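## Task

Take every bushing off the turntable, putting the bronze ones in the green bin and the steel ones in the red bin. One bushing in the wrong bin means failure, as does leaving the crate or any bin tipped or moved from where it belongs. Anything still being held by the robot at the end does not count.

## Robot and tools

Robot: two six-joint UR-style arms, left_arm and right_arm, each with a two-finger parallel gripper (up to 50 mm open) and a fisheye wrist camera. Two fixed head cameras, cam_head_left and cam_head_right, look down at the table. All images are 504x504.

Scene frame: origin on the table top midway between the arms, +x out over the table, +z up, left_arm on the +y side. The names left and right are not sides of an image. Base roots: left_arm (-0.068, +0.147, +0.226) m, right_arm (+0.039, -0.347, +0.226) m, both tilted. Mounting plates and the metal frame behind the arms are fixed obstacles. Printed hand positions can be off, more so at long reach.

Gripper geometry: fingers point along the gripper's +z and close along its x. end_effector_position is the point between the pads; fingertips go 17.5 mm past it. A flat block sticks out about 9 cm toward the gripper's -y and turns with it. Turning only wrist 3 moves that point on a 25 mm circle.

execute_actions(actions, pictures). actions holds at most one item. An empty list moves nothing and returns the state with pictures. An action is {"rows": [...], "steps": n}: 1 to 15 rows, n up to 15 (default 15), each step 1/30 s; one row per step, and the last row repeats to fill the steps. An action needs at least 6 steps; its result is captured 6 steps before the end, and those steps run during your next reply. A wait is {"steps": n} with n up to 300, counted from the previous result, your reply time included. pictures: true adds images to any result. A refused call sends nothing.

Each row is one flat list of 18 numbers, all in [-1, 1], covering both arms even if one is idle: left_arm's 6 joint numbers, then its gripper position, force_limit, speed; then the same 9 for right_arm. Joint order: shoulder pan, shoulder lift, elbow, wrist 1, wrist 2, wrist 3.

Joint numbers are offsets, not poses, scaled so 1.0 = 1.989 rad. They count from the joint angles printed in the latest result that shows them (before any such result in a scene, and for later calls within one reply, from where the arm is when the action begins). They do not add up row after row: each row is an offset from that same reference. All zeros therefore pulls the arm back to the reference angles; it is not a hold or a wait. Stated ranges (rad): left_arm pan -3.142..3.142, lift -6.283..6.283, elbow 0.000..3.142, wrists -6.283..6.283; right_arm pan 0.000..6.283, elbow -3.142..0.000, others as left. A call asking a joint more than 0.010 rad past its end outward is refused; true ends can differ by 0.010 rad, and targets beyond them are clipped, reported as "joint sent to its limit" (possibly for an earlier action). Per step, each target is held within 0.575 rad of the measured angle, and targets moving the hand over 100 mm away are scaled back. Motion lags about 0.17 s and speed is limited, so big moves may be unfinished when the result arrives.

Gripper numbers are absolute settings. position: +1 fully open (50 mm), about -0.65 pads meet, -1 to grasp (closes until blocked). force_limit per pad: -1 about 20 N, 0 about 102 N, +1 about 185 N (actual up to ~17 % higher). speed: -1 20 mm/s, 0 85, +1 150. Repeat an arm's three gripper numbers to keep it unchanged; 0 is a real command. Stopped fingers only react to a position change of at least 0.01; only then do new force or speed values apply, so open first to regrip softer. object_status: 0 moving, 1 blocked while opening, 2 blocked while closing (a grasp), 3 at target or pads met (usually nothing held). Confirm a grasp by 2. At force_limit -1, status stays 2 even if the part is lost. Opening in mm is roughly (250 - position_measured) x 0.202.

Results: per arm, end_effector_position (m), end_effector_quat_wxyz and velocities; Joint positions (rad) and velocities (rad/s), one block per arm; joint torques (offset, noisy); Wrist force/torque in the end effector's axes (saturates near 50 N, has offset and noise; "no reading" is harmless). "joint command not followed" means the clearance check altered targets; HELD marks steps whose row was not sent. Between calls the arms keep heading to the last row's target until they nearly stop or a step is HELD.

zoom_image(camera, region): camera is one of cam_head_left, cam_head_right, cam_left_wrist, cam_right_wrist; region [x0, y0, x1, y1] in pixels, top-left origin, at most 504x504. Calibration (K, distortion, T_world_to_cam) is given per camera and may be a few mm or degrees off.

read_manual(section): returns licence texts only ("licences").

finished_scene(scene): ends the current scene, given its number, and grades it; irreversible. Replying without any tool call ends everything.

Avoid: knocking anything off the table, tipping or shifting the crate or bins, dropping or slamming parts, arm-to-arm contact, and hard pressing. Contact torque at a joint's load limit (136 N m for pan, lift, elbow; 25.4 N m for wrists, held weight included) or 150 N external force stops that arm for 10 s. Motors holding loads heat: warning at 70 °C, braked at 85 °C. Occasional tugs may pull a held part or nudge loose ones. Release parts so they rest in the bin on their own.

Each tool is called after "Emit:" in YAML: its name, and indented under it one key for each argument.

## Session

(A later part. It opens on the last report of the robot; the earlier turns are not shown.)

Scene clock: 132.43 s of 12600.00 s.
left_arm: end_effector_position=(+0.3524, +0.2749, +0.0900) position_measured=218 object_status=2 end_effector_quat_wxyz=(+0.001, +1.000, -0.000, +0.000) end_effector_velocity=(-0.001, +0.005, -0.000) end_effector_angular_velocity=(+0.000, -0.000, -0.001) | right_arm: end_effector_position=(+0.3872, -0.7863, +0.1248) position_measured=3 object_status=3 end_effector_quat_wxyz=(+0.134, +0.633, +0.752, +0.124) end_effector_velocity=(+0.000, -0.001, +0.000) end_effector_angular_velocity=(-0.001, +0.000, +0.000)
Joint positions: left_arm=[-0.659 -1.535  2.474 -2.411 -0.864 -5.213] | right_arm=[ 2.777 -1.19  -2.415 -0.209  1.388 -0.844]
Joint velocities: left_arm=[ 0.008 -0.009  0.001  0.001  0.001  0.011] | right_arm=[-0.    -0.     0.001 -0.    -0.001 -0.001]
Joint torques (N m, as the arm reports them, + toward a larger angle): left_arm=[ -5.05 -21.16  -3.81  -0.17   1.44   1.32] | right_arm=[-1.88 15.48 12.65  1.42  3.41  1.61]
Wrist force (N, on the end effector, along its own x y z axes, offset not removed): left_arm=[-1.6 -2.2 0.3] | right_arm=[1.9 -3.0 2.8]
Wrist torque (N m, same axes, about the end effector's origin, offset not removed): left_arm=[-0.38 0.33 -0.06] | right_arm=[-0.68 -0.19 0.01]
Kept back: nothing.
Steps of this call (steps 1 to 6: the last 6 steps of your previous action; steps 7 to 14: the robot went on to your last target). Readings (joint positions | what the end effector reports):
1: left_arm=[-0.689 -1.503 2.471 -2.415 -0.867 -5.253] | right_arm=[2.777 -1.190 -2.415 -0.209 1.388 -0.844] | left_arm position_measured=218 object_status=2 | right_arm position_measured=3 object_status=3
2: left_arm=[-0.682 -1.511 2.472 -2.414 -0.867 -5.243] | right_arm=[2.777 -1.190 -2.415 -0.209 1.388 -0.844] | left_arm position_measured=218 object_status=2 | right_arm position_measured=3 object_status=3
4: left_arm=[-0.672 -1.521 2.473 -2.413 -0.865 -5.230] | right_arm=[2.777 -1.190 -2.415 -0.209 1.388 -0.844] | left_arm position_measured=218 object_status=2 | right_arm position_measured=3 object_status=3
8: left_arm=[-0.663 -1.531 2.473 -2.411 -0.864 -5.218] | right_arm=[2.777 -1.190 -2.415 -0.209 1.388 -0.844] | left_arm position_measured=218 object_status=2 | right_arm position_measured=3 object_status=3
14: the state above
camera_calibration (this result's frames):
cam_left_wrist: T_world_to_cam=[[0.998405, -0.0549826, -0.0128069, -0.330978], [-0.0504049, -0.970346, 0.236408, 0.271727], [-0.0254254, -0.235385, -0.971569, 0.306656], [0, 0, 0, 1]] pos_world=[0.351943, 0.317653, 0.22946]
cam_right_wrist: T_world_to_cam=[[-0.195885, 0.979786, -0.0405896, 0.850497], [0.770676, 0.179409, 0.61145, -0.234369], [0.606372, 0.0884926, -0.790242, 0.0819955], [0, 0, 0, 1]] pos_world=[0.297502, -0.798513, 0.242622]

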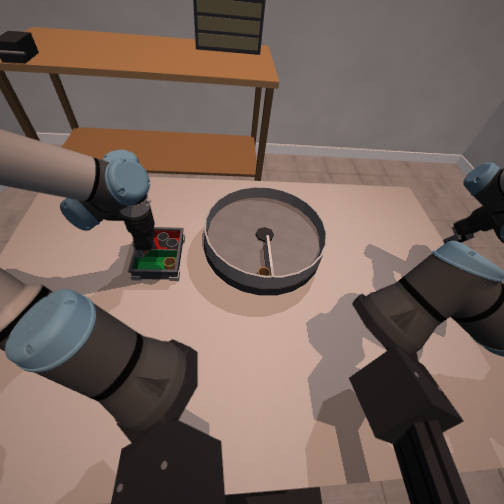

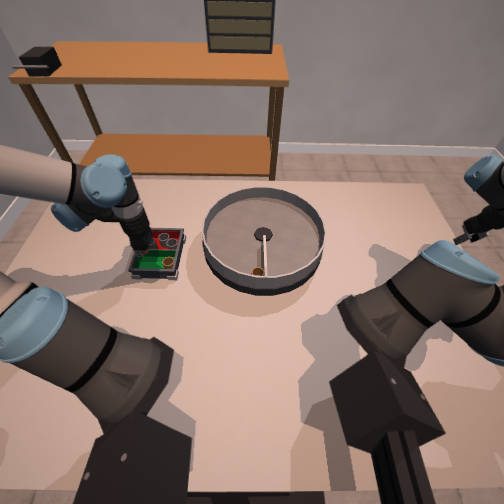

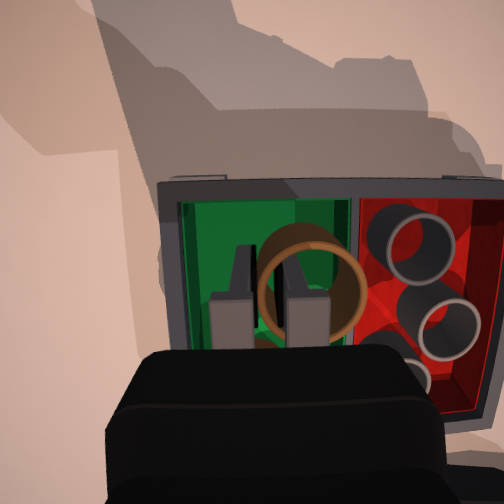

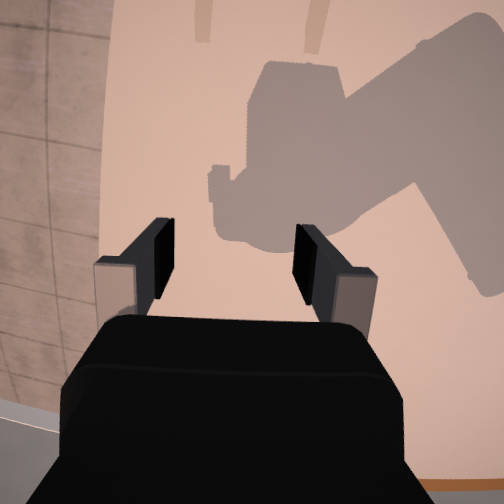

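Emit:
execute_actions:
  actions:
    - {"rows":[[0.002,0.002,0.003,-0.008,0.0005,0.003,-1,-0.4,0.2,0,0,0,0,0,0,1,0,0],[0.01,0.015,0.005,-0.03,0.001,0.013,-1,-0.4,0.2,0,0,0,0,0,0,1,0,0],[0.021,0.034,0.007,-0.06,0.0015,0.027,-1,-0.4,0.2,0,0,0,0,0,0,1,0,0],[0.032,0.055,0.0085,-0.092,0.002,0.042,-1,-0.4,0.2,0,0,0,0,0,0,1,0,0],[0.042,0.074,0.0092,-0.12,0.0026,0.055,-1,-0.4,0.2,0,0,0,0,0,0,1,0,0],[0.049,0.088,0.0094,-0.14,0.003,0.065,-1,-0.4,0.2,0,0,0,0,0,0,1,0,0],[0.0549,0.0993,0.0094,-0.1559,0.0033,0.0721,-1,-0.4,0.2,0,0,0,0,0,0,1,0,0]],"steps":15}

Emit:
execute_actions:
  actions:
    - {"steps":14}

Scene clock: 135.20 s of 12600.00 s.
left_arm: end_effector_position=(+0.3506, +0.2758, +0.0548) position_measured=218 object_status=2 end_effector_quat_wxyz=(-0.000, +1.000, -0.002, -0.002) end_effector_velocity=(+0.006, -0.005, -0.177) end_effector_angular_velocity=(-0.009, -0.024, +0.024) | right_arm: end_effector_position=(+0.3872, -0.7863, +0.1248) position_measured=3 object_status=3 end_effector_quat_wxyz=(+0.134, +0.633, +0.752, +0.124) end_effector_velocity=(-0.000, -0.001, +0.000) end_effector_angular_velocity=(-0.001, +0.001, -0.002)
Joint positions: left_arm=[-0.592 -1.422  2.488 -2.589 -0.859 -5.126] | right_arm=[ 2.777 -1.19  -2.415 -0.209  1.388 -0.844]
Joint velocities: left_arm=[ 0.323  0.633  0.036 -0.98   0.017  0.424] | right_arm=[-0.001  0.001  0.001 -0.    -0.002  0.001]
Joint torques (N m, as the arm reports them, + toward a larger angle): left_arm=[-5.58 -8.22 -2.05 -6.44  1.65  2.42] | right_arm=[-2.2  15.41 11.92  1.44  3.36  1.62]
Wrist force (N, on the end effector, along its own x y z axes, offset not removed): left_arm=[-0.7 -1.0 2.2] | right_arm=[-3.0 1.0 2.1]
Wrist torque (N m, same axes, about the end effector's origin, offset not removed): left_arm=[-0.15 0.19 -0.07] | right_arm=[0.06 0.72 -0.01]
Steps of this call (steps 1 to 30: the robot went on to your last target; steps 31 to 74: nothing new was sent; steps 75 to 83: the first 9 steps of this action). Readings (joint positions | what the end effector reports):
75: left_arm=[-0.658 -1.537 2.474 -2.411 -0.864 -5.211] | right_arm=[2.777 -1.190 -2.415 -0.209 1.388 -0.844] | left_arm position_measured=218 object_status=2 | right_arm position_measured=3 object_status=3
76: left_arm=[-0.657 -1.536 2.474 -2.412 -0.863 -5.211] | right_arm=[2.777 -1.190 -2.415 -0.209 1.388 -0.844] | left_arm position_measured=218 object_status=2 | right_arm position_measured=3 object_status=3
78: left_arm=[-0.650 -1.525 2.478 -2.432 -0.863 -5.201] | right_arm=[2.777 -1.190 -2.415 -0.209 1.388 -0.844] | left_arm position_measured=218 object_status=2 | right_arm position_measured=3 object_status=3
82: left_arm=[-0.604 -1.445 2.487 -2.553 -0.860 -5.142] | right_arm=[2.777 -1.190 -2.415 -0.209 1.388 -0.844] | left_arm position_measured=218 object_status=2 | right_arm position_measured=3 object_status=3
83: the state above

Scene clock: 135.67 s of 12600.00 s.
left_arm: end_effector_position=(+0.3508, +0.2759, +0.0320) position_measured=218 object_status=2 end_effector_quat_wxyz=(+0.000, +1.000, -0.000, +0.001) end_effector_velocity=(-0.000, +0.000, -0.005) end_effector_angular_velocity=(+0.000, -0.001, +0.001) | right_arm: end_effector_position=(+0.3872, -0.7863, +0.1248) position_measured=3 object_status=3 end_effector_quat_wxyz=(+0.134, +0.633, +0.752, +0.124) end_effector_velocity=(-0.000, -0.000, -0.000) end_effector_angular_velocity=(-0.000, +0.001, -0.000)
Joint positions: left_arm=[-0.551 -1.34   2.492 -2.717 -0.857 -5.071] | right_arm=[ 2.777 -1.19  -2.415 -0.209  1.388 -0.844]
Joint velocities: left_arm=[ 0.009  0.017  0.001 -0.027  0.     0.011] | right_arm=[-0.001 -0.001  0.    -0.    -0.    -0.   ]
Joint torques (N m, as the arm reports them, + toward a larger angle): left_arm=[-7.23 -5.39  1.98 -4.35  1.57  1.36] | right_arm=[-2.49 14.97 12.6   1.49  3.46  1.75]
Wrist force (N, on the end effector, along its own x y z axes, offset not removed): left_arm=[-1.2 -1.8 1.4] | right_arm=[1.0 1.0 4.4]
Wrist torque (N m, same axes, about the end effector's origin, offset not removed): left_arm=[-0.32 0.30 -0.02] | right_arm=[0.18 -0.04 -0.03]
Kept back: nothing.
Steps of this call (steps 1 to 6: the last 6 steps of your previous action; steps 7 to 14: the robot went on to your last target). Readings (joint positions | what the end effector reports):
1: left_arm=[-0.583 -1.403 2.489 -2.619 -0.859 -5.113] | right_arm=[2.777 -1.190 -2.415 -0.209 1.388 -0.844] | left_arm position_measured=218 object_status=2 | right_arm position_measured=3 object_status=3
2: left_arm=[-0.575 -1.388 2.490 -2.642 -0.859 -5.103] | right_arm=[2.777 -1.190 -2.415 -0.209 1.388 -0.844] | left_arm position_measured=218 object_status=2 | right_arm position_measured=3 object_status=3
4: left_arm=[-0.565 -1.368 2.491 -2.674 -0.858 -5.090] | right_arm=[2.777 -1.190 -2.415 -0.209 1.388 -0.844] | left_arm position_measured=218 object_status=2 | right_arm position_measured=3 object_status=3
8: left_arm=[-0.555 -1.349 2.492 -2.704 -0.857 -5.076] | right_arm=[2.777 -1.190 -2.415 -0.209 1.388 -0.844] | left_arm position_measured=218 object_status=2 | right_arm position_measured=3 object_status=3
14: the state above

Emit:
execute_actions:
  actions:
    - {"rows":[[0.0006,0.0013,0.0003,-0.002,0,0.0007,-0.1,-0.4,0.5,0,0,0,0,0,0,1,0,0]],"steps":10}

Emit:
execute_actions:
  actions:
    - {"rows":[[-0.007,-0.014,0,0.021,0,-0.01,-0.1,-0.4,0.5,0,0,0,0,0,0,1,0,0],[-0.02,-0.039,-0.001,0.058,-0.001,-0.027,-0.1,-0.4,0.5,0,0,0,0,0,0,1,0,0],[-0.037,-0.07,-0.003,0.105,-0.002,-0.049,-0.1,-0.4,0.5,0,0,0,0,0,0,1,0,0],[-0.0551,-0.1017,-0.0069,0.1559,-0.0028,-0.0726,-0.1,-0.4,0.5,0,0,0,0,0,0,1,0,0],[-0.073,-0.13,-0.014,0.206,-0.006,-0.095,-0.1,-0.4,0.5,0,0,0,0,0,0,1,0,0],[-0.091,-0.156,-0.023,0.256,-0.01,-0.118,-0.1,-0.4,0.5,0,0,0,0,0,0,1,0,0],[-0.107,-0.178,-0.032,0.299,-0.013,-0.138,-0.1,-0.4,0.5,0,0,0,0,0,0,1,0,0],[-0.1184,-0.1944,-0.0384,0.3306,-0.0161,-0.1525,-0.1,-0.4,0.5,0,0,0,0,0,0,1,0,0]],"steps":15}
  pictures: true

Scene clock: 136.27 s of 12600.00 s.
left_arm: end_effector_position=(+0.3506, +0.2759, +0.0313) position_measured=167 object_status=0 end_effector_quat_wxyz=(+0.000, +1.000, -0.000, +0.001) end_effector_velocity=(-0.002, -0.000, -0.001) end_effector_angular_velocity=(+0.001, +0.002, -0.003) | right_arm: end_effector_position=(+0.3872, -0.7863, +0.1248) position_measured=3 object_status=3 end_effector_quat_wxyz=(+0.134, +0.633, +0.752, +0.124) end_effector_velocity=(-0.000, -0.001, +0.000) end_effector_angular_velocity=(-0.001, +0.000, -0.002)
Joint positions: left_arm=[-0.55  -1.338  2.493 -2.721 -0.857 -5.069] | right_arm=[ 2.777 -1.19  -2.415 -0.209  1.388 -0.844]
Joint velocities: left_arm=[-0.     0.002  0.003 -0.002 -0.     0.001] | right_arm=[-0.002  0.     0.001 -0.     0.     0.   ]
Joint torques (N m, as the arm reports them, + toward a larger angle): left_arm=[-7.06 -6.47  1.26 -4.25  1.22  0.92] | right_arm=[-1.53 15.35 12.56  1.41  3.33  1.77]
Wrist force (N, on the end effector, along its own x y z axes, offset not removed): left_arm=[-2.2 -1.1 0.2] | right_arm=[1.4 2.6 0.4]
Wrist torque (N m, same axes, about the end effector's origin, offset not removed): left_arm=[-0.21 0.45 -0.05] | right_arm=[0.28 -0.12 0.20]
Steps of this call (steps 1 to 14: the robot went on to your last target; steps 15 to 18: the first 4 steps of this action). Readings (joint positions | what the end effector reports):
15: left_arm=[-0.550 -1.338 2.492 -2.721 -0.857 -5.069] | right_arm=[2.777 -1.190 -2.415 -0.209 1.388 -0.844] | left_arm position_measured=212 object_status=0 | right_arm position_measured=3 object_status=3
16: left_arm=[-0.550 -1.338 2.492 -2.721 -0.857 -5.069] | right_arm=[2.777 -1.190 -2.415 -0.209 1.388 -0.844] | left_arm position_measured=193 object_status=0 | right_arm position_measured=3 object_status=3
18: the state above

Scene clock: 136.77 s of 12600.00 s.
left_arm: end_effector_position=(+0.3621, +0.2687, +0.0974) position_measured=167 object_status=3 end_effector_quat_wxyz=(+0.010, +1.000, +0.009, +0.011) end_effector_velocity=(+0.041, -0.032, +0.433) end_effector_angular_velocity=(-0.115, -0.067, +0.059) | right_arm: end_effector_position=(+0.3872, -0.7863, +0.1248) position_measured=3 object_status=3 end_effector_quat_wxyz=(+0.134, +0.633, +0.752, +0.124) end_effector_velocity=(+0.000, -0.000, +0.000) end_effector_angular_velocity=(-0.001, -0.000, +0.001)
Joint positions: left_arm=[-0.671 -1.539  2.462 -2.421 -0.871 -5.224] | right_arm=[ 2.777 -1.19  -2.415 -0.209  1.388 -0.844]
Joint velocities: left_arm=[-0.782 -1.242 -0.31   2.06  -0.125 -0.984] | right_arm=[ 0.     0.     0.     0.    -0.    -0.001]
Joint torques (N m, as the arm reports them, + toward a larger angle): left_arm=[-31.7  -35.56 -26.6    5.19  -2.64  -3.73] | right_arm=[-1.92 15.56 11.85  1.49  3.33  1.71]
Wrist force (N, on the end effector, along its own x y z axes, offset not removed): left_arm=[-1.7 -1.1 1.2] | right_arm=[-2.2 -1.3 0.5]
Wrist torque (N m, same axes, about the end effector's origin, offset not removed): left_arm=[-0.19 0.40 -0.02] | right_arm=[-0.34 0.60 0.33]
Steps of this call (steps 1 to 6: the last 6 steps of your previous action; steps 7 to 15: the first 9 steps of this action, its rows measured from where the robot was after step 6). Readings (joint positions | what the end effector reports):
6: left_arm=[-0.550 -1.338 2.493 -2.721 -0.857 -5.069] | right_arm=[2.777 -1.190 -2.415 -0.209 1.388 -0.844] | left_arm position_measured=167 object_status=0 | right_arm position_measured=3 object_status=3
7: left_arm=[-0.550 -1.338 2.493 -2.721 -0.857 -5.069] | right_arm=[2.777 -1.190 -2.415 -0.209 1.388 -0.844] | left_arm position_measured=167 object_status=3 | right_arm position_measured=3 object_status=3
8: left_arm=[-0.551 -1.340 2.493 -2.718 -0.857 -5.071] | right_arm=[2.777 -1.190 -2.415 -0.209 1.388 -0.844] | left_arm position_measured=167 object_status=3 | right_arm position_measured=3 object_status=3
10: left_arm=[-0.565 -1.364 2.492 -2.685 -0.858 -5.089] | right_arm=[2.777 -1.190 -2.415 -0.209 1.388 -0.844] | left_arm position_measured=167 object_status=3 | right_arm position_measured=3 object_status=3
14: left_arm=[-0.645 -1.497 2.472 -2.489 -0.867 -5.190] | right_arm=[2.777 -1.190 -2.415 -0.209 1.388 -0.844] | left_arm position_measured=167 object_status=3 | right_arm position_measured=3 object_status=3
15: the state above
camera_calibration (this result's frames):
cam_left_wrist: T_world_to_cam=[[0.999286, -0.0367975, 0.0086032, -0.348246], [-0.0377765, -0.966665, 0.253243, 0.257238], [-0.00100227, -0.253387, -0.967365, 0.308234], [0, 0, 0, 1]] pos_world=[0.358024, 0.31395, 0.236027]
cam_right_wrist: T_world_to_cam=[[-0.195885, 0.979786, -0.0405895, 0.850497], [0.770676, 0.179409, 0.61145, -0.234369], [0.606372, 0.0884926, -0.790242, 0.0819956], [0, 0, 0, 1]] pos_world=[0.297502, -0.798513, 0.242622]

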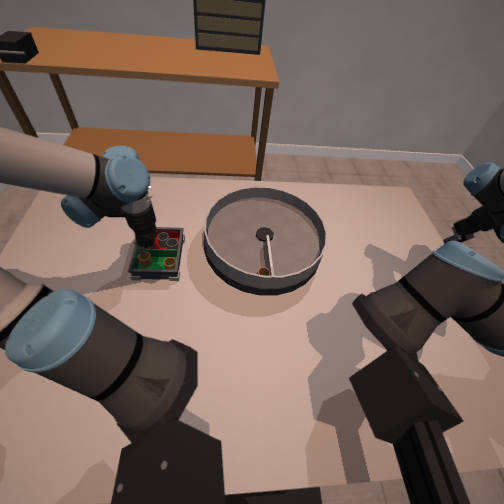

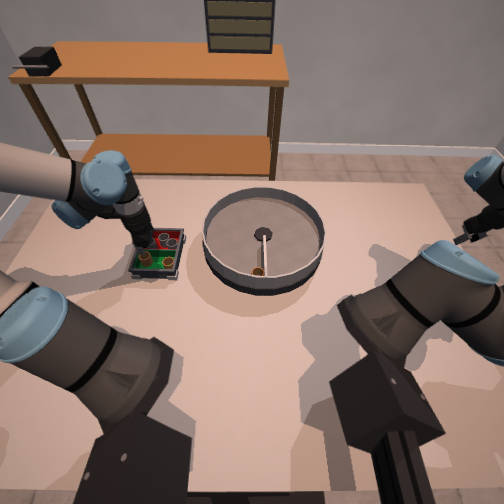

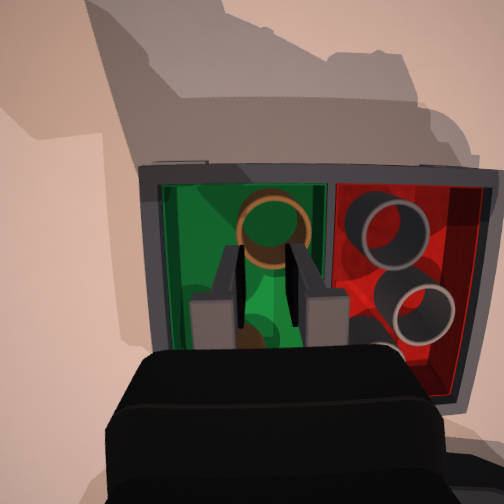

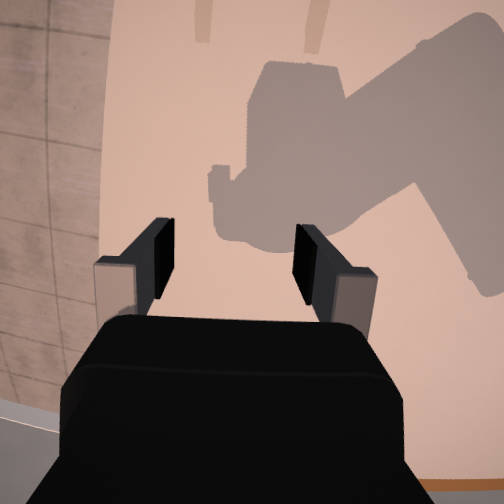

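Emit:
execute_actions:
  actions:
    - {"rows":[[-0.068,-0.079,-0.026,0.176,-0.013,-0.06,-0.1,-0.4,0.5,0,0,0,0,0,0,1,0,0],[-0.086,-0.055,-0.031,0.169,-0.019,-0.035,-0.1,-0.4,0.5,0,0,0,0,0,0,1,0,0],[-0.112,-0.02,-0.039,0.159,-0.028,0.0,-0.1,-0.4,0.5,0,0,0,0,0,0,1,0,0],[-0.143,0.022,-0.049,0.147,-0.039,0.045,-0.1,-0.4,0.5,0,0,0,0,0,0,1,0,0],[-0.177,0.067,-0.059,0.134,-0.051,0.09,-0.1,-0.4,0.5,0,0,0,0,0,0,1,0,0],[-0.211,0.112,-0.069,0.121,-0.063,0.135,-0.1,-0.4,0.5,0,0,0,0,0,0,1,0,0],[-0.242,0.154,-0.079,0.11,-0.074,0.18,-0.1,-0.4,0.5,0,0,0,0,0,0,1,0,0],[-0.268,0.189,-0.086,0.1,-0.084,0.225,-0.1,-0.4,0.5,0,0,0,0,0,0,1,0,0],[-0.289,0.217,-0.093,0.092,-0.091,0.27,-0.1,-0.4,0.5,0,0,0,0,0,0,1,0,0],[-0.304,0.238,-0.097,0.086,-0.096,0.315,-0.1,-0.4,0.5,0,0,0,0,0,0,1,0,0],[-0.3172,0.2554,-0.1013,0.0809,-0.1011,0.36,-0.1,-0.4,0.5,0,0,0,0,0,0,1,0,0],[-0.3172,0.2554,-0.1013,0.0809,-0.1011,0.405,-0.1,-0.4,0.5,0,0,0,0,0,0,1,0,0],[-0.3172,0.2554,-0.1013,0.0809,-0.1011,0.45,-0.1,-0.4,0.5,0,0,0,0,0,0,1,0,0],[-0.3172,0.2554,-0.1013,0.0809,-0.1011,0.495,-0.1,-0.4,0.5,0,0,0,0,0,0,1,0,0],[-0.3172,0.2554,-0.1013,0.0809,-0.1011,0.9,-0.1,-0.4,0.5,0,0,0,0,0,0,1,0,0]],"steps":15}

Scene clock: 137.77 s of 12600.00 s.
left_arm: end_effector_position=(+0.3685, +0.1845, +0.1660) position_measured=167 object_status=3 end_effector_quat_wxyz=(+0.016, +0.986, -0.168, +0.002) end_effector_velocity=(+0.038, -0.472, +0.037) end_effector_angular_velocity=(-0.059, -0.035, -1.771) | right_arm: end_effector_position=(+0.3872, -0.7863, +0.1248) position_measured=3 object_status=3 end_effector_quat_wxyz=(+0.134, +0.633, +0.752, +0.124) end_effector_velocity=(-0.000, -0.000, -0.000) end_effector_angular_velocity=(-0.000, +0.000, -0.000)
Joint positions: left_arm=[-0.92  -1.547  2.374 -2.117 -0.938 -5.19 ] | right_arm=[ 2.777 -1.19  -2.415 -0.209  1.388 -0.844]
Joint velocities: left_arm=[-0.693  0.925 -0.211 -0.26  -0.247  0.966] | right_arm=[-0. -0. -0.  0. -0. -0.]
Joint torques (N m, as the arm reports them, + toward a larger angle): left_arm=[-35.32  14.98 -30.68  -5.05  -3.13   4.56] | right_arm=[-1.4  15.1  11.93  1.48  3.39  1.69]
Wrist force (N, on the end effector, along its own x y z axes, offset not removed): left_arm=[-0.5 -1.2 0.4] | right_arm=[-1.5 -1.2 0.9]
Wrist torque (N m, same axes, about the end effector's origin, offset not removed): left_arm=[-0.16 0.17 -0.09] | right_arm=[-0.28 0.64 0.15]
Steps of this call (steps 1 to 6: the last 6 steps of your previous action; steps 7 to 21: the robot went on to your last target; steps 22 to 30: the first 9 steps of this action). Readings (joint positions | what the end effector reports):
22: left_arm=[-0.785 -1.724 2.417 -2.065 -0.889 -5.372] | right_arm=[2.777 -1.190 -2.415 -0.209 1.388 -0.844] | left_arm position_measured=167 object_status=3 | right_arm position_measured=3 object_status=3
23: left_arm=[-0.787 -1.721 2.416 -2.065 -0.890 -5.369] | right_arm=[2.777 -1.190 -2.415 -0.209 1.388 -0.844] | left_arm position_measured=167 object_status=3 | right_arm position_measured=3 object_status=3
25: left_arm=[-0.806 -1.697 2.409 -2.073 -0.897 -5.345] | right_arm=[2.777 -1.190 -2.415 -0.209 1.388 -0.844] | left_arm position_measured=167 object_status=3 | right_arm position_measured=3 object_status=3
29: left_arm=[-0.897 -1.578 2.381 -2.108 -0.930 -5.223] | right_arm=[2.777 -1.190 -2.415 -0.209 1.388 -0.844] | left_arm position_measured=167 object_status=3 | right_arm position_measured=3 object_status=3
30: the state above

Emit:
execute_actions:
  actions:
    - {"rows":[[-0.192,0.2594,-0.0571,-0.0719,-0.0674,0.9,-0.1,-0.4,0.5,0,0,0,0,0,0,1,0,0],[-0.192,0.2594,-0.0571,-0.0719,-0.0674,1.0,-0.1,-0.4,0.5,0,0,0,0,0,0,1,0,0]],"steps":12}

Scene clock: 138.23 s of 12600.00 s.
left_arm: end_effector_position=(+0.3340, -0.0317, +0.1712) position_measured=167 object_status=3 end_effector_quat_wxyz=(+0.006, +0.764, -0.646, +0.004) end_effector_velocity=(-0.145, -0.345, -0.029) end_effector_angular_velocity=(+0.121, -0.064, -2.923) | right_arm: end_effector_position=(+0.3872, -0.7863, +0.1248) position_measured=3 object_status=3 end_effector_quat_wxyz=(+0.134, +0.633, +0.752, +0.124) end_effector_velocity=(-0.000, +0.000, +0.000) end_effector_angular_velocity=(+0.000, +0.000, -0.000)
Joint positions: left_arm=[-1.236 -1.122  2.279 -2.236 -1.05  -4.483] | right_arm=[ 2.777 -1.19  -2.415 -0.209  1.388 -0.844]
Joint velocities: left_arm=[-0.501  0.695 -0.14  -0.177 -0.168  2.352] | right_arm=[-0.     0.001 -0.001  0.     0.001  0.   ]
Joint torques (N m, as the arm reports them, + toward a larger angle): left_arm=[-28.05 -11.7  -28.95  -5.04  -1.92   8.71] | right_arm=[-2.13 15.47 12.02  1.45  3.46  1.66]
Wrist force (N, on the end effector, along its own x y z axes, offset not removed): left_arm=[2.3 0.8 0.8] | right_arm=[0.7 0.4 -0.6]
Wrist torque (N m, same axes, about the end effector's origin, offset not removed): left_arm=[0.01 -0.14 -0.14] | right_arm=[0.03 0.05 0.03]
Steps of this call (steps 1 to 6: the last 6 steps of your previous action; steps 7 to 8: the robot went on to your last target; steps 9 to 14: the first 6 steps of this action). Readings (joint positions | what the end effector reports):
9: left_arm=[-1.129 -1.268 2.310 -2.196 -1.013 -4.821] | right_arm=[2.777 -1.190 -2.415 -0.209 1.388 -0.844] | left_arm position_measured=167 object_status=3 | right_arm position_measured=3 object_status=3
10: left_arm=[-1.151 -1.237 2.304 -2.205 -1.021 -4.764] | right_arm=[2.777 -1.190 -2.415 -0.209 1.388 -0.844] | left_arm position_measured=167 object_status=3 | right_arm position_measured=3 object_status=3
12: left_arm=[-1.196 -1.177 2.290 -2.222 -1.036 -4.635] | right_arm=[2.777 -1.190 -2.415 -0.209 1.388 -0.844] | left_arm position_measured=167 object_status=3 | right_arm position_measured=3 object_status=3
14: the state above

Emit:
execute_actions:
  actions:
    - {"rows":[[-0.0332,0.0458,-0.0093,-0.0121,-0.0111,0.8358,-0.1,-0.4,0.5,0,0,0,0,0,0,1,0,0]],"steps":15}

Emit:
execute_actions:
  actions:
    - {"steps":14}
  pictures: true

Emit:
zoom_image:
  camera: "cam_left_wrist"
  region: [100, 60, 460, 360]

Scene clock: 138.80 s of 12600.00 s.
left_arm: end_effector_position=(+0.2942, -0.0942, +0.1664) position_measured=167 object_status=3 end_effector_quat_wxyz=(+0.002, -0.133, +0.991, +0.001) end_effector_velocity=(-0.050, -0.016, -0.001) end_effector_angular_velocity=(+0.008, +0.005, -1.990) | right_arm: end_effector_position=(+0.3872, -0.7863, +0.1248) position_measured=3 object_status=3 end_effector_quat_wxyz=(+0.134, +0.633, +0.752, +0.124) end_effector_velocity=(+0.001, +0.001, -0.000) end_effector_angular_velocity=(+0.001, -0.001, +0.001)
Joint positions: left_arm=[-1.301 -1.032  2.261 -2.26  -1.072 -3.085] | right_arm=[ 2.777 -1.19  -2.415 -0.209  1.388 -0.844]
Joint velocities: left_arm=[-0.006  0.009 -0.001 -0.003 -0.002  1.983] | right_arm=[ 0.002  0.    -0.001  0.     0.     0.001]
Joint torques (N m, as the arm reports them, + toward a larger angle): left_arm=[-32.58  -6.72 -30.72  -4.56  -2.08   4.99] | right_arm=[-2.07 15.35 12.1   1.47  3.28  1.69]
Wrist force (N, on the end effector, along its own x y z axes, offset not removed): left_arm=[-0.8 -1.7 -0.7] | right_arm=[-4.7 0.3 2.4]
Wrist torque (N m, same axes, about the end effector's origin, offset not removed): left_arm=[-0.34 0.29 -0.01] | right_arm=[0.00 1.03 0.19]
Steps of this call (steps 1 to 6: the last 6 steps of your previous action; steps 7 to 8: the robot went on to your last target; steps 9 to 17: the first 9 steps of this action). Readings (joint positions | what the end effector reports):
9: left_arm=[-1.296 -1.040 2.262 -2.258 -1.070 -3.737] | right_arm=[2.777 -1.190 -2.415 -0.209 1.388 -0.844] | left_arm position_measured=167 object_status=3 | right_arm position_measured=3 object_status=3
10: left_arm=[-1.297 -1.038 2.262 -2.258 -1.071 -3.654] | right_arm=[2.777 -1.190 -2.415 -0.209 1.388 -0.844] | left_arm position_measured=167 object_status=3 | right_arm position_measured=3 object_status=3
12: left_arm=[-1.299 -1.035 2.261 -2.259 -1.071 -3.488] | right_arm=[2.777 -1.190 -2.415 -0.209 1.388 -0.844] | left_arm position_measured=167 object_status=3 | right_arm position_measured=3 object_status=3
16: left_arm=[-1.301 -1.033 2.261 -2.260 -1.072 -3.158] | right_arm=[2.777 -1.190 -2.415 -0.209 1.388 -0.844] | left_arm position_measured=167 object_status=3 | right_arm position_measured=3 object_status=3
17: the state above

Scene clock: 139.27 s of 12600.00 s.
left_arm: end_effector_position=(+0.2876, -0.0955, +0.1663) position_measured=167 object_status=3 end_effector_quat_wxyz=(+0.002, -0.004, +1.000, +0.001) end_effector_velocity=(-0.001, +0.000, -0.000) end_effector_angular_velocity=(+0.001, -0.000, -0.055) | right_arm: end_effector_position=(+0.3872, -0.7863, +0.1248) position_measured=3 object_status=3 end_effector_quat_wxyz=(+0.134, +0.633, +0.752, +0.124) end_effector_velocity=(+0.000, +0.001, -0.000) end_effector_angular_velocity=(+0.001, -0.000, +0.002)
Joint positions: left_arm=[-1.302 -1.031  2.26  -2.26  -1.072 -2.828] | right_arm=[ 2.777 -1.19  -2.415 -0.209  1.388 -0.844]
Joint velocities: left_arm=[-0.     0.     0.    -0.     0.     0.054] | right_arm=[ 0.001 -0.    -0.001 -0.     0.    -0.   ]
Joint torques (N m, as the arm reports them, + toward a larger angle): left_arm=[-33.58  -7.5  -29.91  -4.67  -2.     1.7 ] | right_arm=[-2.53 15.65 11.46  1.5   3.34  1.74]
Wrist force (N, on the end effector, along its own x y z axes, offset not removed): left_arm=[-1.1 -1.2 1.3] | right_arm=[3.4 2.2 0.5]
Wrist torque (N m, same axes, about the end effector's origin, offset not removed): left_arm=[-0.25 0.29 -0.03] | right_arm=[0.44 -0.39 0.06]
Kept back: nothing.
Steps of this call (steps 1 to 6: the last 6 steps of your previous action; steps 7 to 14: the robot went on to your last target). Readings (joint positions | what the end effector reports):
1: left_arm=[-1.301 -1.032 2.260 -2.260 -1.072 -3.025] | right_arm=[2.777 -1.190 -2.415 -0.209 1.388 -0.844] | left_arm position_measured=167 object_status=3 | right_arm position_measured=3 object_status=3
2: left_arm=[-1.302 -1.032 2.260 -2.260 -1.072 -2.979] | right_arm=[2.777 -1.190 -2.415 -0.209 1.388 -0.844] | left_arm position_measured=167 object_status=3 | right_arm position_measured=3 object_status=3
4: left_arm=[-1.302 -1.032 2.260 -2.260 -1.072 -2.915] | right_arm=[2.777 -1.190 -2.415 -0.209 1.388 -0.844] | left_arm position_measured=167 object_status=3 | right_arm position_measured=3 object_status=3
8: left_arm=[-1.302 -1.032 2.260 -2.260 -1.072 -2.854] | right_arm=[2.777 -1.190 -2.415 -0.209 1.388 -0.844] | left_arm position_measured=167 object_status=3 | right_arm position_measured=3 object_status=3
14: the state above
camera_calibration (this result's frames):
cam_left_wrist: T_world_to_cam=[[-0.998844, 0.0450953, -0.0166603, 0.29888], [0.0398371, 0.970391, 0.238232, 0.0500888], [0.0269101, 0.237293, -0.971065, 0.321955], [0, 0, 0, 1]] pos_world=[0.287876, -0.138481, 0.305686]
cam_right_wrist: T_world_to_cam=[[-0.195885, 0.979786, -0.0405896, 0.850497], [0.770676, 0.179409, 0.61145, -0.234369], [0.606372, 0.0884925, -0.790242, 0.0819955], [0, 0, 0, 1]] pos_world=[0.297502, -0.798513, 0.242622]

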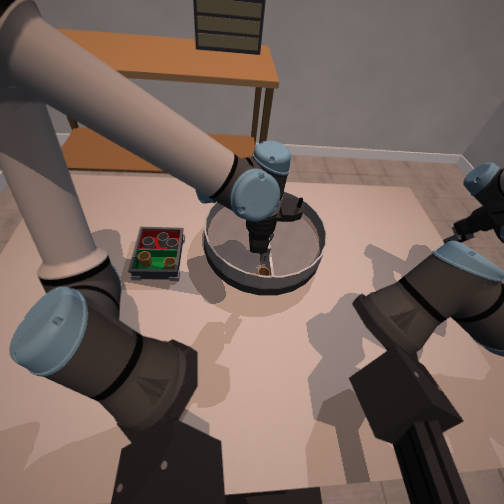

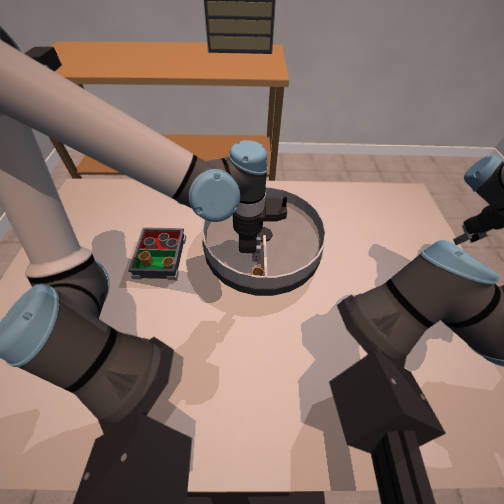

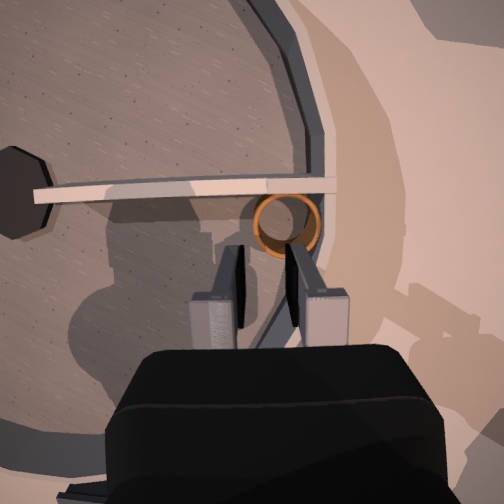

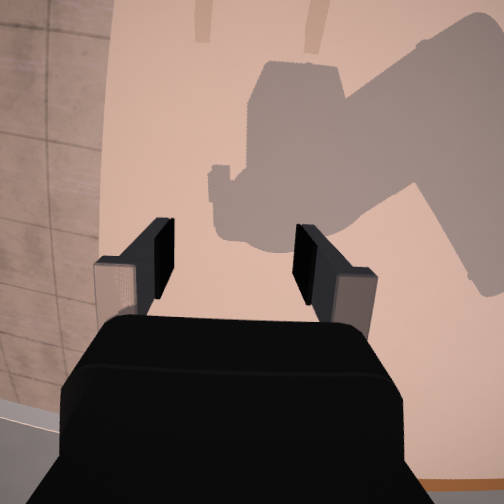

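Region (100, 60, 460, 360) of cam_left_wrist's 504x504 image, scaled by 1.400, with more detail than that image has.

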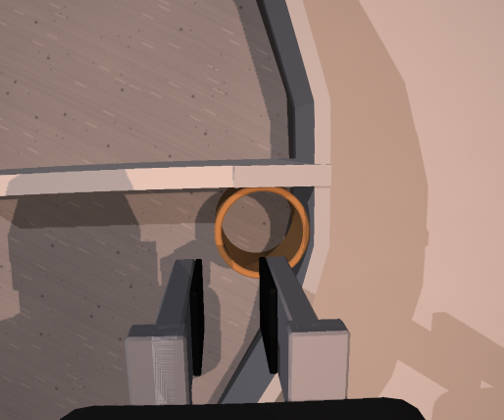

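Emit:
execute_actions:
  actions:
    - {"rows":[[0.005,0.012,0.002,-0.016,0.002,0.008,-0.1,-0.4,0.5,0,0,0,0,0,0,1,0,0],[0.013,0.03,0.004,-0.041,0.006,0.017,-0.1,-0.4,0.5,0,0,0,0,0,0,1,0,0],[0.022,0.048,0.0066,-0.067,0.01,0.027,-0.1,-0.4,0.5,0,0,0,0,0,0,1,0,0],[0.0291,0.0629,0.0086,-0.0873,0.0128,0.0344,-0.1,-0.4,0.5,0,0,0,0,0,0,1,0,0]],"steps":12}

Emit:
execute_actions:
  actions:
    - {"steps":14}
  pictures: true

Emit:
zoom_image:
  camera: "cam_left_wrist"
  region: [140, 140, 400, 360]

Scene clock: 139.83 s of 12600.00 s.
left_arm: end_effector_position=(+0.2884, -0.0987, +0.1427) position_measured=167 object_status=3 end_effector_quat_wxyz=(+0.001, +0.000, +1.000, +0.002) end_effector_velocity=(+0.007, -0.037, -0.206) end_effector_angular_velocity=(-0.024, +0.012, -0.002) | right_arm: end_effector_position=(+0.3872, -0.7863, +0.1248) position_measured=3 object_status=3 end_effector_quat_wxyz=(+0.134, +0.633, +0.752, +0.124) end_effector_velocity=(+0.000, -0.000, -0.000) end_effector_angular_velocity=(-0.001, +0.000, +0.002)
Joint positions: left_arm=[-1.275 -0.975  2.269 -2.335 -1.06  -2.793] | right_arm=[ 2.777 -1.19  -2.415 -0.209  1.388 -0.844]
Joint velocities: left_arm=[ 0.232  0.512  0.067 -0.713  0.098  0.242] | right_arm=[ 0.001 -0.     0.    -0.    -0.001 -0.001]
Joint torques (N m, as the arm reports them, + toward a larger angle): left_arm=[-17.56 -11.54  -8.45  -6.26   1.84   2.16] | right_arm=[-1.57 15.22 12.25  1.45  3.4   1.69]
Wrist force (N, on the end effector, along its own x y z axes, offset not removed): left_arm=[-0.7 -0.3 2.5] | right_arm=[-2.0 -0.2 1.5]
Wrist torque (N m, same axes, about the end effector's origin, offset not removed): left_arm=[-0.01 0.24 -0.03] | right_arm=[-0.05 0.47 -0.02]
Steps of this call (steps 1 to 11: the robot went on to your last target; steps 12 to 17: the first 6 steps of this action). Readings (joint positions | what the end effector reports):
12: left_arm=[-1.302 -1.031 2.260 -2.260 -1.072 -2.821] | right_arm=[2.777 -1.190 -2.415 -0.209 1.388 -0.844] | left_arm position_measured=167 object_status=3 | right_arm position_measured=3 object_status=3
13: left_arm=[-1.301 -1.029 2.261 -2.263 -1.072 -2.820] | right_arm=[2.777 -1.190 -2.415 -0.209 1.388 -0.844] | left_arm position_measured=167 object_status=3 | right_arm position_measured=3 object_status=3
15: left_arm=[-1.292 -1.010 2.264 -2.288 -1.068 -2.810] | right_arm=[2.777 -1.190 -2.415 -0.209 1.388 -0.844] | left_arm position_measured=167 object_status=3 | right_arm position_measured=3 object_status=3
17: the state above

Scene clock: 140.30 s of 12600.00 s.
left_arm: end_effector_position=(+0.2892, -0.1032, +0.1160) position_measured=167 object_status=3 end_effector_quat_wxyz=(+0.000, +0.000, +1.000, -0.000) end_effector_velocity=(-0.000, -0.000, -0.006) end_effector_angular_velocity=(+0.000, +0.001, +0.000) | right_arm: end_effector_position=(+0.3872, -0.7863, +0.1248) position_measured=3 object_status=3 end_effector_quat_wxyz=(+0.134, +0.633, +0.752, +0.124) end_effector_velocity=(-0.001, -0.000, -0.000) end_effector_angular_velocity=(-0.001, +0.001, -0.002)
Joint positions: left_arm=[-1.245 -0.908  2.277 -2.431 -1.047 -2.761] | right_arm=[ 2.777 -1.19  -2.415 -0.209  1.388 -0.844]
Joint velocities: left_arm=[ 0.007  0.015  0.002 -0.02   0.003  0.007] | right_arm=[-0.001  0.    -0.001  0.    -0.001  0.001]
Joint torques (N m, as the arm reports them, + toward a larger angle): left_arm=[-16.9  -10.03  -4.65  -4.59   1.75   1.31] | right_arm=[-2.02 15.95 11.66  1.43  3.43  1.65]
Wrist force (N, on the end effector, along its own x y z axes, offset not removed): left_arm=[-1.0 -1.3 -0.2] | right_arm=[0.1 -1.4 -0.7]
Wrist torque (N m, same axes, about the end effector's origin, offset not removed): left_arm=[-0.30 0.29 -0.06] | right_arm=[-0.45 -0.06 0.31]
Kept back: nothing.
Steps of this call (steps 1 to 6: the last 6 steps of your previous action; steps 7 to 14: the robot went on to your last target). Readings (joint positions | what the end effector reports):
1: left_arm=[-1.268 -0.960 2.271 -2.357 -1.057 -2.786] | right_arm=[2.777 -1.190 -2.415 -0.209 1.388 -0.844] | left_arm position_measured=167 object_status=3 | right_arm position_measured=3 object_status=3
2: left_arm=[-1.263 -0.948 2.272 -2.375 -1.055 -2.780] | right_arm=[2.777 -1.190 -2.415 -0.209 1.388 -0.844] | left_arm position_measured=167 object_status=3 | right_arm position_measured=3 object_status=3
4: left_arm=[-1.255 -0.931 2.274 -2.399 -1.052 -2.772] | right_arm=[2.777 -1.190 -2.415 -0.209 1.388 -0.844] | left_arm position_measured=167 object_status=3 | right_arm position_measured=3 object_status=3
8: left_arm=[-1.248 -0.915 2.276 -2.421 -1.048 -2.764] | right_arm=[2.777 -1.190 -2.415 -0.209 1.388 -0.844] | left_arm position_measured=167 object_status=3 | right_arm position_measured=3 object_status=3
14: the state above
camera_calibration (this result's frames):
cam_left_wrist: T_world_to_cam=[[-0.998414, 0.0543743, -0.0145645, 0.300641], [0.0494535, 0.970864, 0.234471, 0.067248], [0.0268894, 0.233379, -0.972014, 0.274633], [0, 0, 0, 1]] pos_world=[0.289454, -0.145729, 0.255558]
cam_right_wrist: T_world_to_cam=[[-0.195885, 0.979786, -0.0405895, 0.850497], [0.770676, 0.179409, 0.61145, -0.234369], [0.606372, 0.0884926, -0.790242, 0.0819956], [0, 0, 0, 1]] pos_world=[0.297502, -0.798513, 0.242622]

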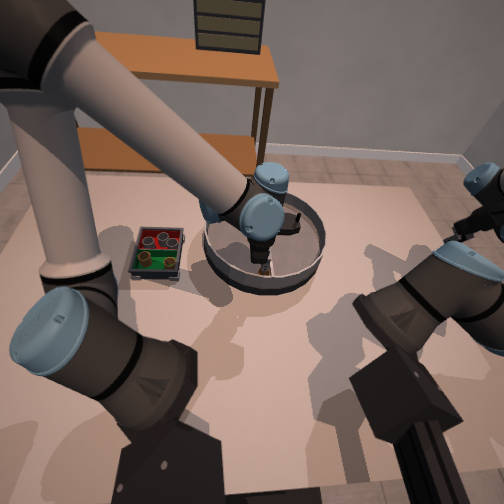

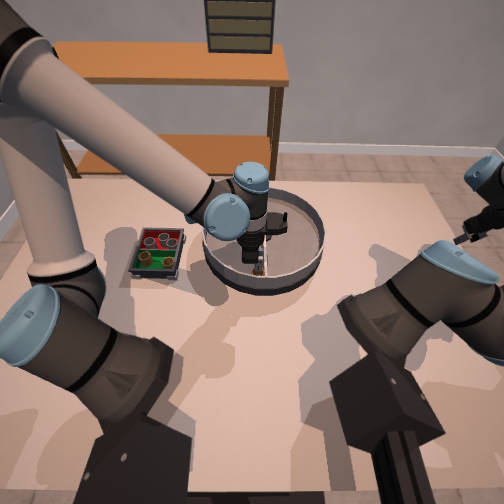

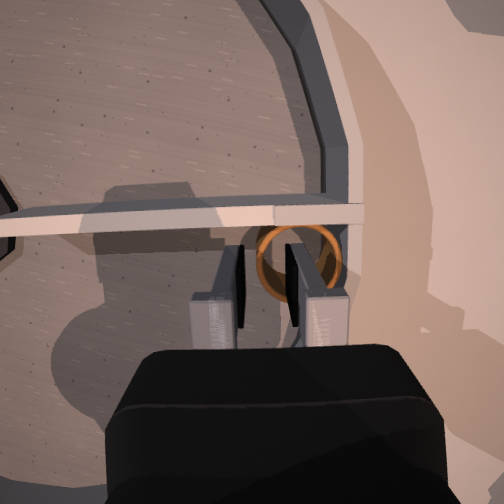

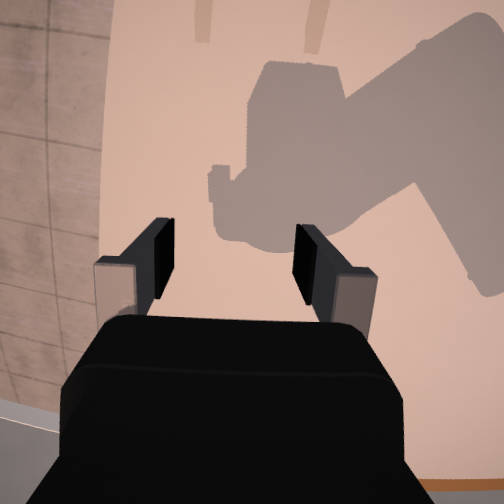

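Region (140, 140, 400, 360) of cam_left_wrist's 504x504 image, scaled by 1.938, with more detail than that image has; it fills the top 426 rows of this view, and the rest is white.

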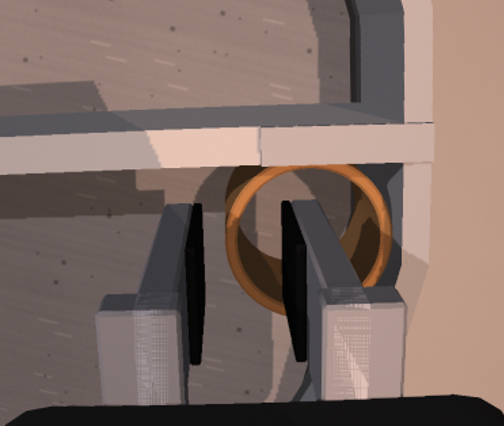

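Emit:
execute_actions:
  actions:
    - {"rows":[[0.002,0.005,0.0005,-0.007,0.001,0.002,-0.1,-0.4,0.5,0,0,0,0,0,0,1,0,0],[0.005,0.011,0.0012,-0.015,0.0025,0.005,-0.1,-0.4,0.5,0,0,0,0,0,0,1,0,0],[0.009,0.018,0.002,-0.025,0.004,0.009,-0.1,-0.4,0.5,0,0,0,0,0,0,1,0,0],[0.013,0.026,0.003,-0.035,0.006,0.013,-0.1,-0.4,0.5,0,0,0,0,0,0,1,0,0],[0.017,0.033,0.004,-0.046,0.008,0.017,-0.1,-0.4,0.5,0,0,0,0,0,0,1,0,0],[0.0205,0.04,0.0047,-0.055,0.0098,0.021,-0.1,-0.4,0.5,0,0,0,0,0,0,1,0,0],[0.0235,0.0455,0.0054,-0.063,0.0112,0.024,-0.1,-0.4,0.5,0,0,0,0,0,0,1,0,0],[0.0255,0.0495,0.0059,-0.0686,0.0122,0.0263,-0.1,-0.4,0.5,0,0,0,0,0,0,1,0,0]],"steps":14}

Emit:
execute_actions:
  actions:
    - {"steps":16}

Emit:
execute_actions:
  actions:
    - {"rows":[[0,0,0,0,0,0,-1,-0.4,0.2,0,0,0,0,0,0,1,0,0]],"steps":13}

Emit:
execute_actions:
  actions:
    - {"steps":7}

Scene clock: 141.30 s of 12600.00 s.
left_arm: end_effector_position=(+0.2896, -0.1036, +0.0966) position_measured=167 object_status=3 end_effector_quat_wxyz=(+0.000, +0.000, +1.000, -0.000) end_effector_velocity=(+0.001, +0.002, -0.135) end_effector_angular_velocity=(+0.007, +0.004, -0.003) | right_arm: end_effector_position=(+0.3872, -0.7863, +0.1248) position_measured=3 object_status=3 end_effector_quat_wxyz=(+0.134, +0.633, +0.752, +0.124) end_effector_velocity=(-0.001, -0.000, -0.001) end_effector_angular_velocity=(-0.000, +0.002, -0.001)
Joint positions: left_arm=[-1.221 -0.862  2.283 -2.494 -1.036 -2.737] | right_arm=[ 2.777 -1.19  -2.415 -0.209  1.388 -0.844]
Joint velocities: left_arm=[ 0.167  0.316  0.039 -0.432  0.079  0.169] | right_arm=[-0.001 -0.001 -0.001  0.    -0.001  0.001]
Joint torques (N m, as the arm reports them, + toward a larger angle): left_arm=[-16.26  -6.67  -2.25  -5.65   1.9    1.9 ] | right_arm=[-1.64 15.66 12.48  1.35  3.46  1.72]
Wrist force (N, on the end effector, along its own x y z axes, offset not removed): left_arm=[-2.4 -1.0 -0.6] | right_arm=[1.5 1.6 1.3]
Wrist torque (N m, same axes, about the end effector's origin, offset not removed): left_arm=[-0.25 0.49 -0.04] | right_arm=[0.23 -0.13 0.16]
Steps of this call (steps 1 to 22: the robot went on to your last target; steps 23 to 30: the first 8 steps of this action). Readings (joint positions | what the end effector reports):
23: left_arm=[-1.244 -0.906 2.277 -2.434 -1.047 -2.760] | right_arm=[2.777 -1.190 -2.415 -0.209 1.388 -0.844] | left_arm position_measured=167 object_status=3 | right_arm position_measured=3 object_status=3
24: left_arm=[-1.244 -0.905 2.278 -2.435 -1.047 -2.759] | right_arm=[2.777 -1.190 -2.415 -0.209 1.388 -0.844] | left_arm position_measured=167 object_status=3 | right_arm position_measured=3 object_status=3
26: left_arm=[-1.240 -0.898 2.278 -2.445 -1.045 -2.756] | right_arm=[2.777 -1.190 -2.415 -0.209 1.388 -0.844] | left_arm position_measured=167 object_status=3 | right_arm position_measured=3 object_status=3
30: the state above

Scene clock: 141.83 s of 12600.00 s.
left_arm: end_effector_position=(+0.2897, -0.1034, +0.0750) position_measured=167 object_status=3 end_effector_quat_wxyz=(+0.000, +0.000, +1.000, -0.000) end_effector_velocity=(+0.001, -0.000, -0.003) end_effector_angular_velocity=(-0.001, -0.000, +0.001) | right_arm: end_effector_position=(+0.3872, -0.7863, +0.1248) position_measured=3 object_status=3 end_effector_quat_wxyz=(+0.134, +0.633, +0.752, +0.124) end_effector_velocity=(+0.001, +0.000, +0.000) end_effector_angular_velocity=(+0.000, -0.002, +0.001)
Joint positions: left_arm=[-1.195 -0.811  2.289 -2.566 -1.023 -2.709] | right_arm=[ 2.777 -1.19  -2.415 -0.209  1.388 -0.844]
Joint velocities: left_arm=[ 0.004  0.007 -0.001 -0.009  0.002  0.004] | right_arm=[ 0.001  0.     0.     0.     0.001 -0.   ]
Joint torques (N m, as the arm reports them, + toward a larger angle): left_arm=[-18.53 -12.    -2.66  -4.82   1.33   1.51] | right_arm=[-2.14 14.98 11.69  1.46  3.46  1.71]
Wrist force (N, on the end effector, along its own x y z axes, offset not removed): left_arm=[-0.9 -1.6 0.3] | right_arm=[0.3 0.0 1.0]
Wrist torque (N m, same axes, about the end effector's origin, offset not removed): left_arm=[-0.31 0.28 -0.05] | right_arm=[0.09 0.01 0.15]
Kept back: nothing.
Steps of this call (steps 1 to 6: the last 6 steps of your previous action; steps 7 to 16: the robot went on to your last target). Readings (joint positions | what the end effector reports):
1: left_arm=[-1.216 -0.852 2.284 -2.508 -1.033 -2.731] | right_arm=[2.777 -1.190 -2.415 -0.209 1.388 -0.844] | left_arm position_measured=167 object_status=3 | right_arm position_measured=3 object_status=3
2: left_arm=[-1.211 -0.843 2.285 -2.521 -1.031 -2.726] | right_arm=[2.777 -1.190 -2.415 -0.209 1.388 -0.844] | left_arm position_measured=167 object_status=3 | right_arm position_measured=3 object_status=3
4: left_arm=[-1.204 -0.829 2.287 -2.540 -1.028 -2.719] | right_arm=[2.777 -1.190 -2.415 -0.209 1.388 -0.844] | left_arm position_measured=167 object_status=3 | right_arm position_measured=3 object_status=3
8: left_arm=[-1.198 -0.817 2.288 -2.558 -1.025 -2.712] | right_arm=[2.777 -1.190 -2.415 -0.209 1.388 -0.844] | left_arm position_measured=167 object_status=3 | right_arm position_measured=3 object_status=3
16: the state above

Scene clock: 142.07 s of 12600.00 s.
left_arm: end_effector_position=(+0.2897, -0.1034, +0.0749) position_measured=218 object_status=0 end_effector_quat_wxyz=(+0.000, +0.000, +1.000, -0.000) end_effector_velocity=(-0.000, +0.000, -0.000) end_effector_angular_velocity=(+0.000, +0.000, -0.001) | right_arm: end_effector_position=(+0.3872, -0.7863, +0.1248) position_measured=3 object_status=3 end_effector_quat_wxyz=(+0.134, +0.633, +0.752, +0.124) end_effector_velocity=(-0.000, -0.000, -0.000) end_effector_angular_velocity=(-0.001, +0.001, +0.001)
Joint positions: left_arm=[-1.195 -0.81   2.289 -2.567 -1.023 -2.709] | right_arm=[ 2.777 -1.19  -2.415 -0.209  1.388 -0.844]
Joint velocities: left_arm=[ 0.     0.    -0.     0.    -0.     0.001] | right_arm=[-0.001 -0.    -0.     0.001 -0.    -0.001]
Joint torques (N m, as the arm reports them, + toward a larger angle): left_arm=[-28.13 -30.98  -7.42  -1.57  -0.59  -0.57] | right_arm=[-1.35 15.15 11.41  1.38  3.51  1.6 ]
Wrist force (N, on the end effector, along its own x y z axes, offset not removed): left_arm=[-2.0 8.6 -4.9] | right_arm=[-3.9 -0.8 -0.2]
Wrist torque (N m, same axes, about the end effector's origin, offset not removed): left_arm=[-0.10 0.36 0.13] | right_arm=[-0.10 0.62 0.45]
Steps of this call (steps 1 to 7: the first 7 steps of this action). Readings (joint positions | what the end effector reports):
1: left_arm=[-1.195 -0.810 2.289 -2.567 -1.023 -2.709] | right_arm=[2.777 -1.190 -2.415 -0.209 1.388 -0.844] | left_arm position_measured=172 object_status=0 | right_arm position_measured=3 object_status=3
2: left_arm=[-1.195 -0.810 2.289 -2.567 -1.023 -2.709] | right_arm=[2.777 -1.190 -2.415 -0.209 1.388 -0.844] | left_arm position_measured=188 object_status=0 | right_arm position_measured=3 object_status=3
4: left_arm=[-1.195 -0.810 2.289 -2.567 -1.023 -2.709] | right_arm=[2.777 -1.190 -2.415 -0.209 1.388 -0.844] | left_arm position_measured=218 object_status=0 | right_arm position_measured=3 object_status=3
7: the state above

Scene clock: 142.30 s of 12600.00 s.
left_arm: end_effector_position=(+0.2897, -0.1033, +0.0749) position_measured=218 object_status=2 end_effector_quat_wxyz=(+0.000, +0.000, +1.000, -0.000) end_effector_velocity=(-0.000, -0.000, +0.000) end_effector_angular_velocity=(-0.000, +0.000, +0.000) | right_arm: end_effector_position=(+0.3872, -0.7863, +0.1248) position_measured=3 object_status=3 end_effector_quat_wxyz=(+0.134, +0.633, +0.752, +0.124) end_effector_velocity=(+0.000, +0.001, -0.000) end_effector_angular_velocity=(+0.001, -0.000, +0.001)
Joint positions: left_arm=[-1.195 -0.811  2.289 -2.567 -1.023 -2.709] | right_arm=[ 2.777 -1.19  -2.415 -0.209  1.388 -0.844]
Joint velocities: left_arm=[-0.001 -0.    -0.     0.001 -0.001 -0.001] | right_arm=[ 0.001 -0.001 -0.     0.    -0.    -0.   ]
Joint torques (N m, as the arm reports them, + toward a larger angle): left_arm=[-37.96 -34.01 -13.22  -1.21  -2.9   -1.27] | right_arm=[-2.19 15.23 12.13  1.45  3.53  1.77]
Wrist force (N, on the end effector, along its own x y z axes, offset not removed): left_arm=[0.1 4.1 -0.3] | right_arm=[0.2 -0.6 2.8]
Wrist torque (N m, same axes, about the end effector's origin, offset not removed): left_arm=[-0.32 -0.06 -0.07] | right_arm=[-0.06 0.20 -0.05]
Kept back: nothing.
Steps of this call (steps 1 to 6: the last 6 steps of your previous action; step 7: the robot went on to your last target). Readings (joint positions | what the end effector reports):
1: left_arm=[-1.195 -0.810 2.289 -2.567 -1.023 -2.709] | right_arm=[2.777 -1.190 -2.415 -0.209 1.388 -0.844] | left_arm position_measured=218 object_status=0 | right_arm position_measured=3 object_status=3
2: left_arm=[-1.195 -0.810 2.289 -2.567 -1.023 -2.709] | right_arm=[2.777 -1.190 -2.415 -0.209 1.388 -0.844] | left_arm position_measured=218 object_status=0 | right_arm position_measured=3 object_status=3
4: left_arm=[-1.195 -0.810 2.289 -2.567 -1.023 -2.709] | right_arm=[2.777 -1.190 -2.415 -0.209 1.388 -0.844] | left_arm position_measured=218 object_status=2 | right_arm position_measured=3 object_status=3
7: the state above


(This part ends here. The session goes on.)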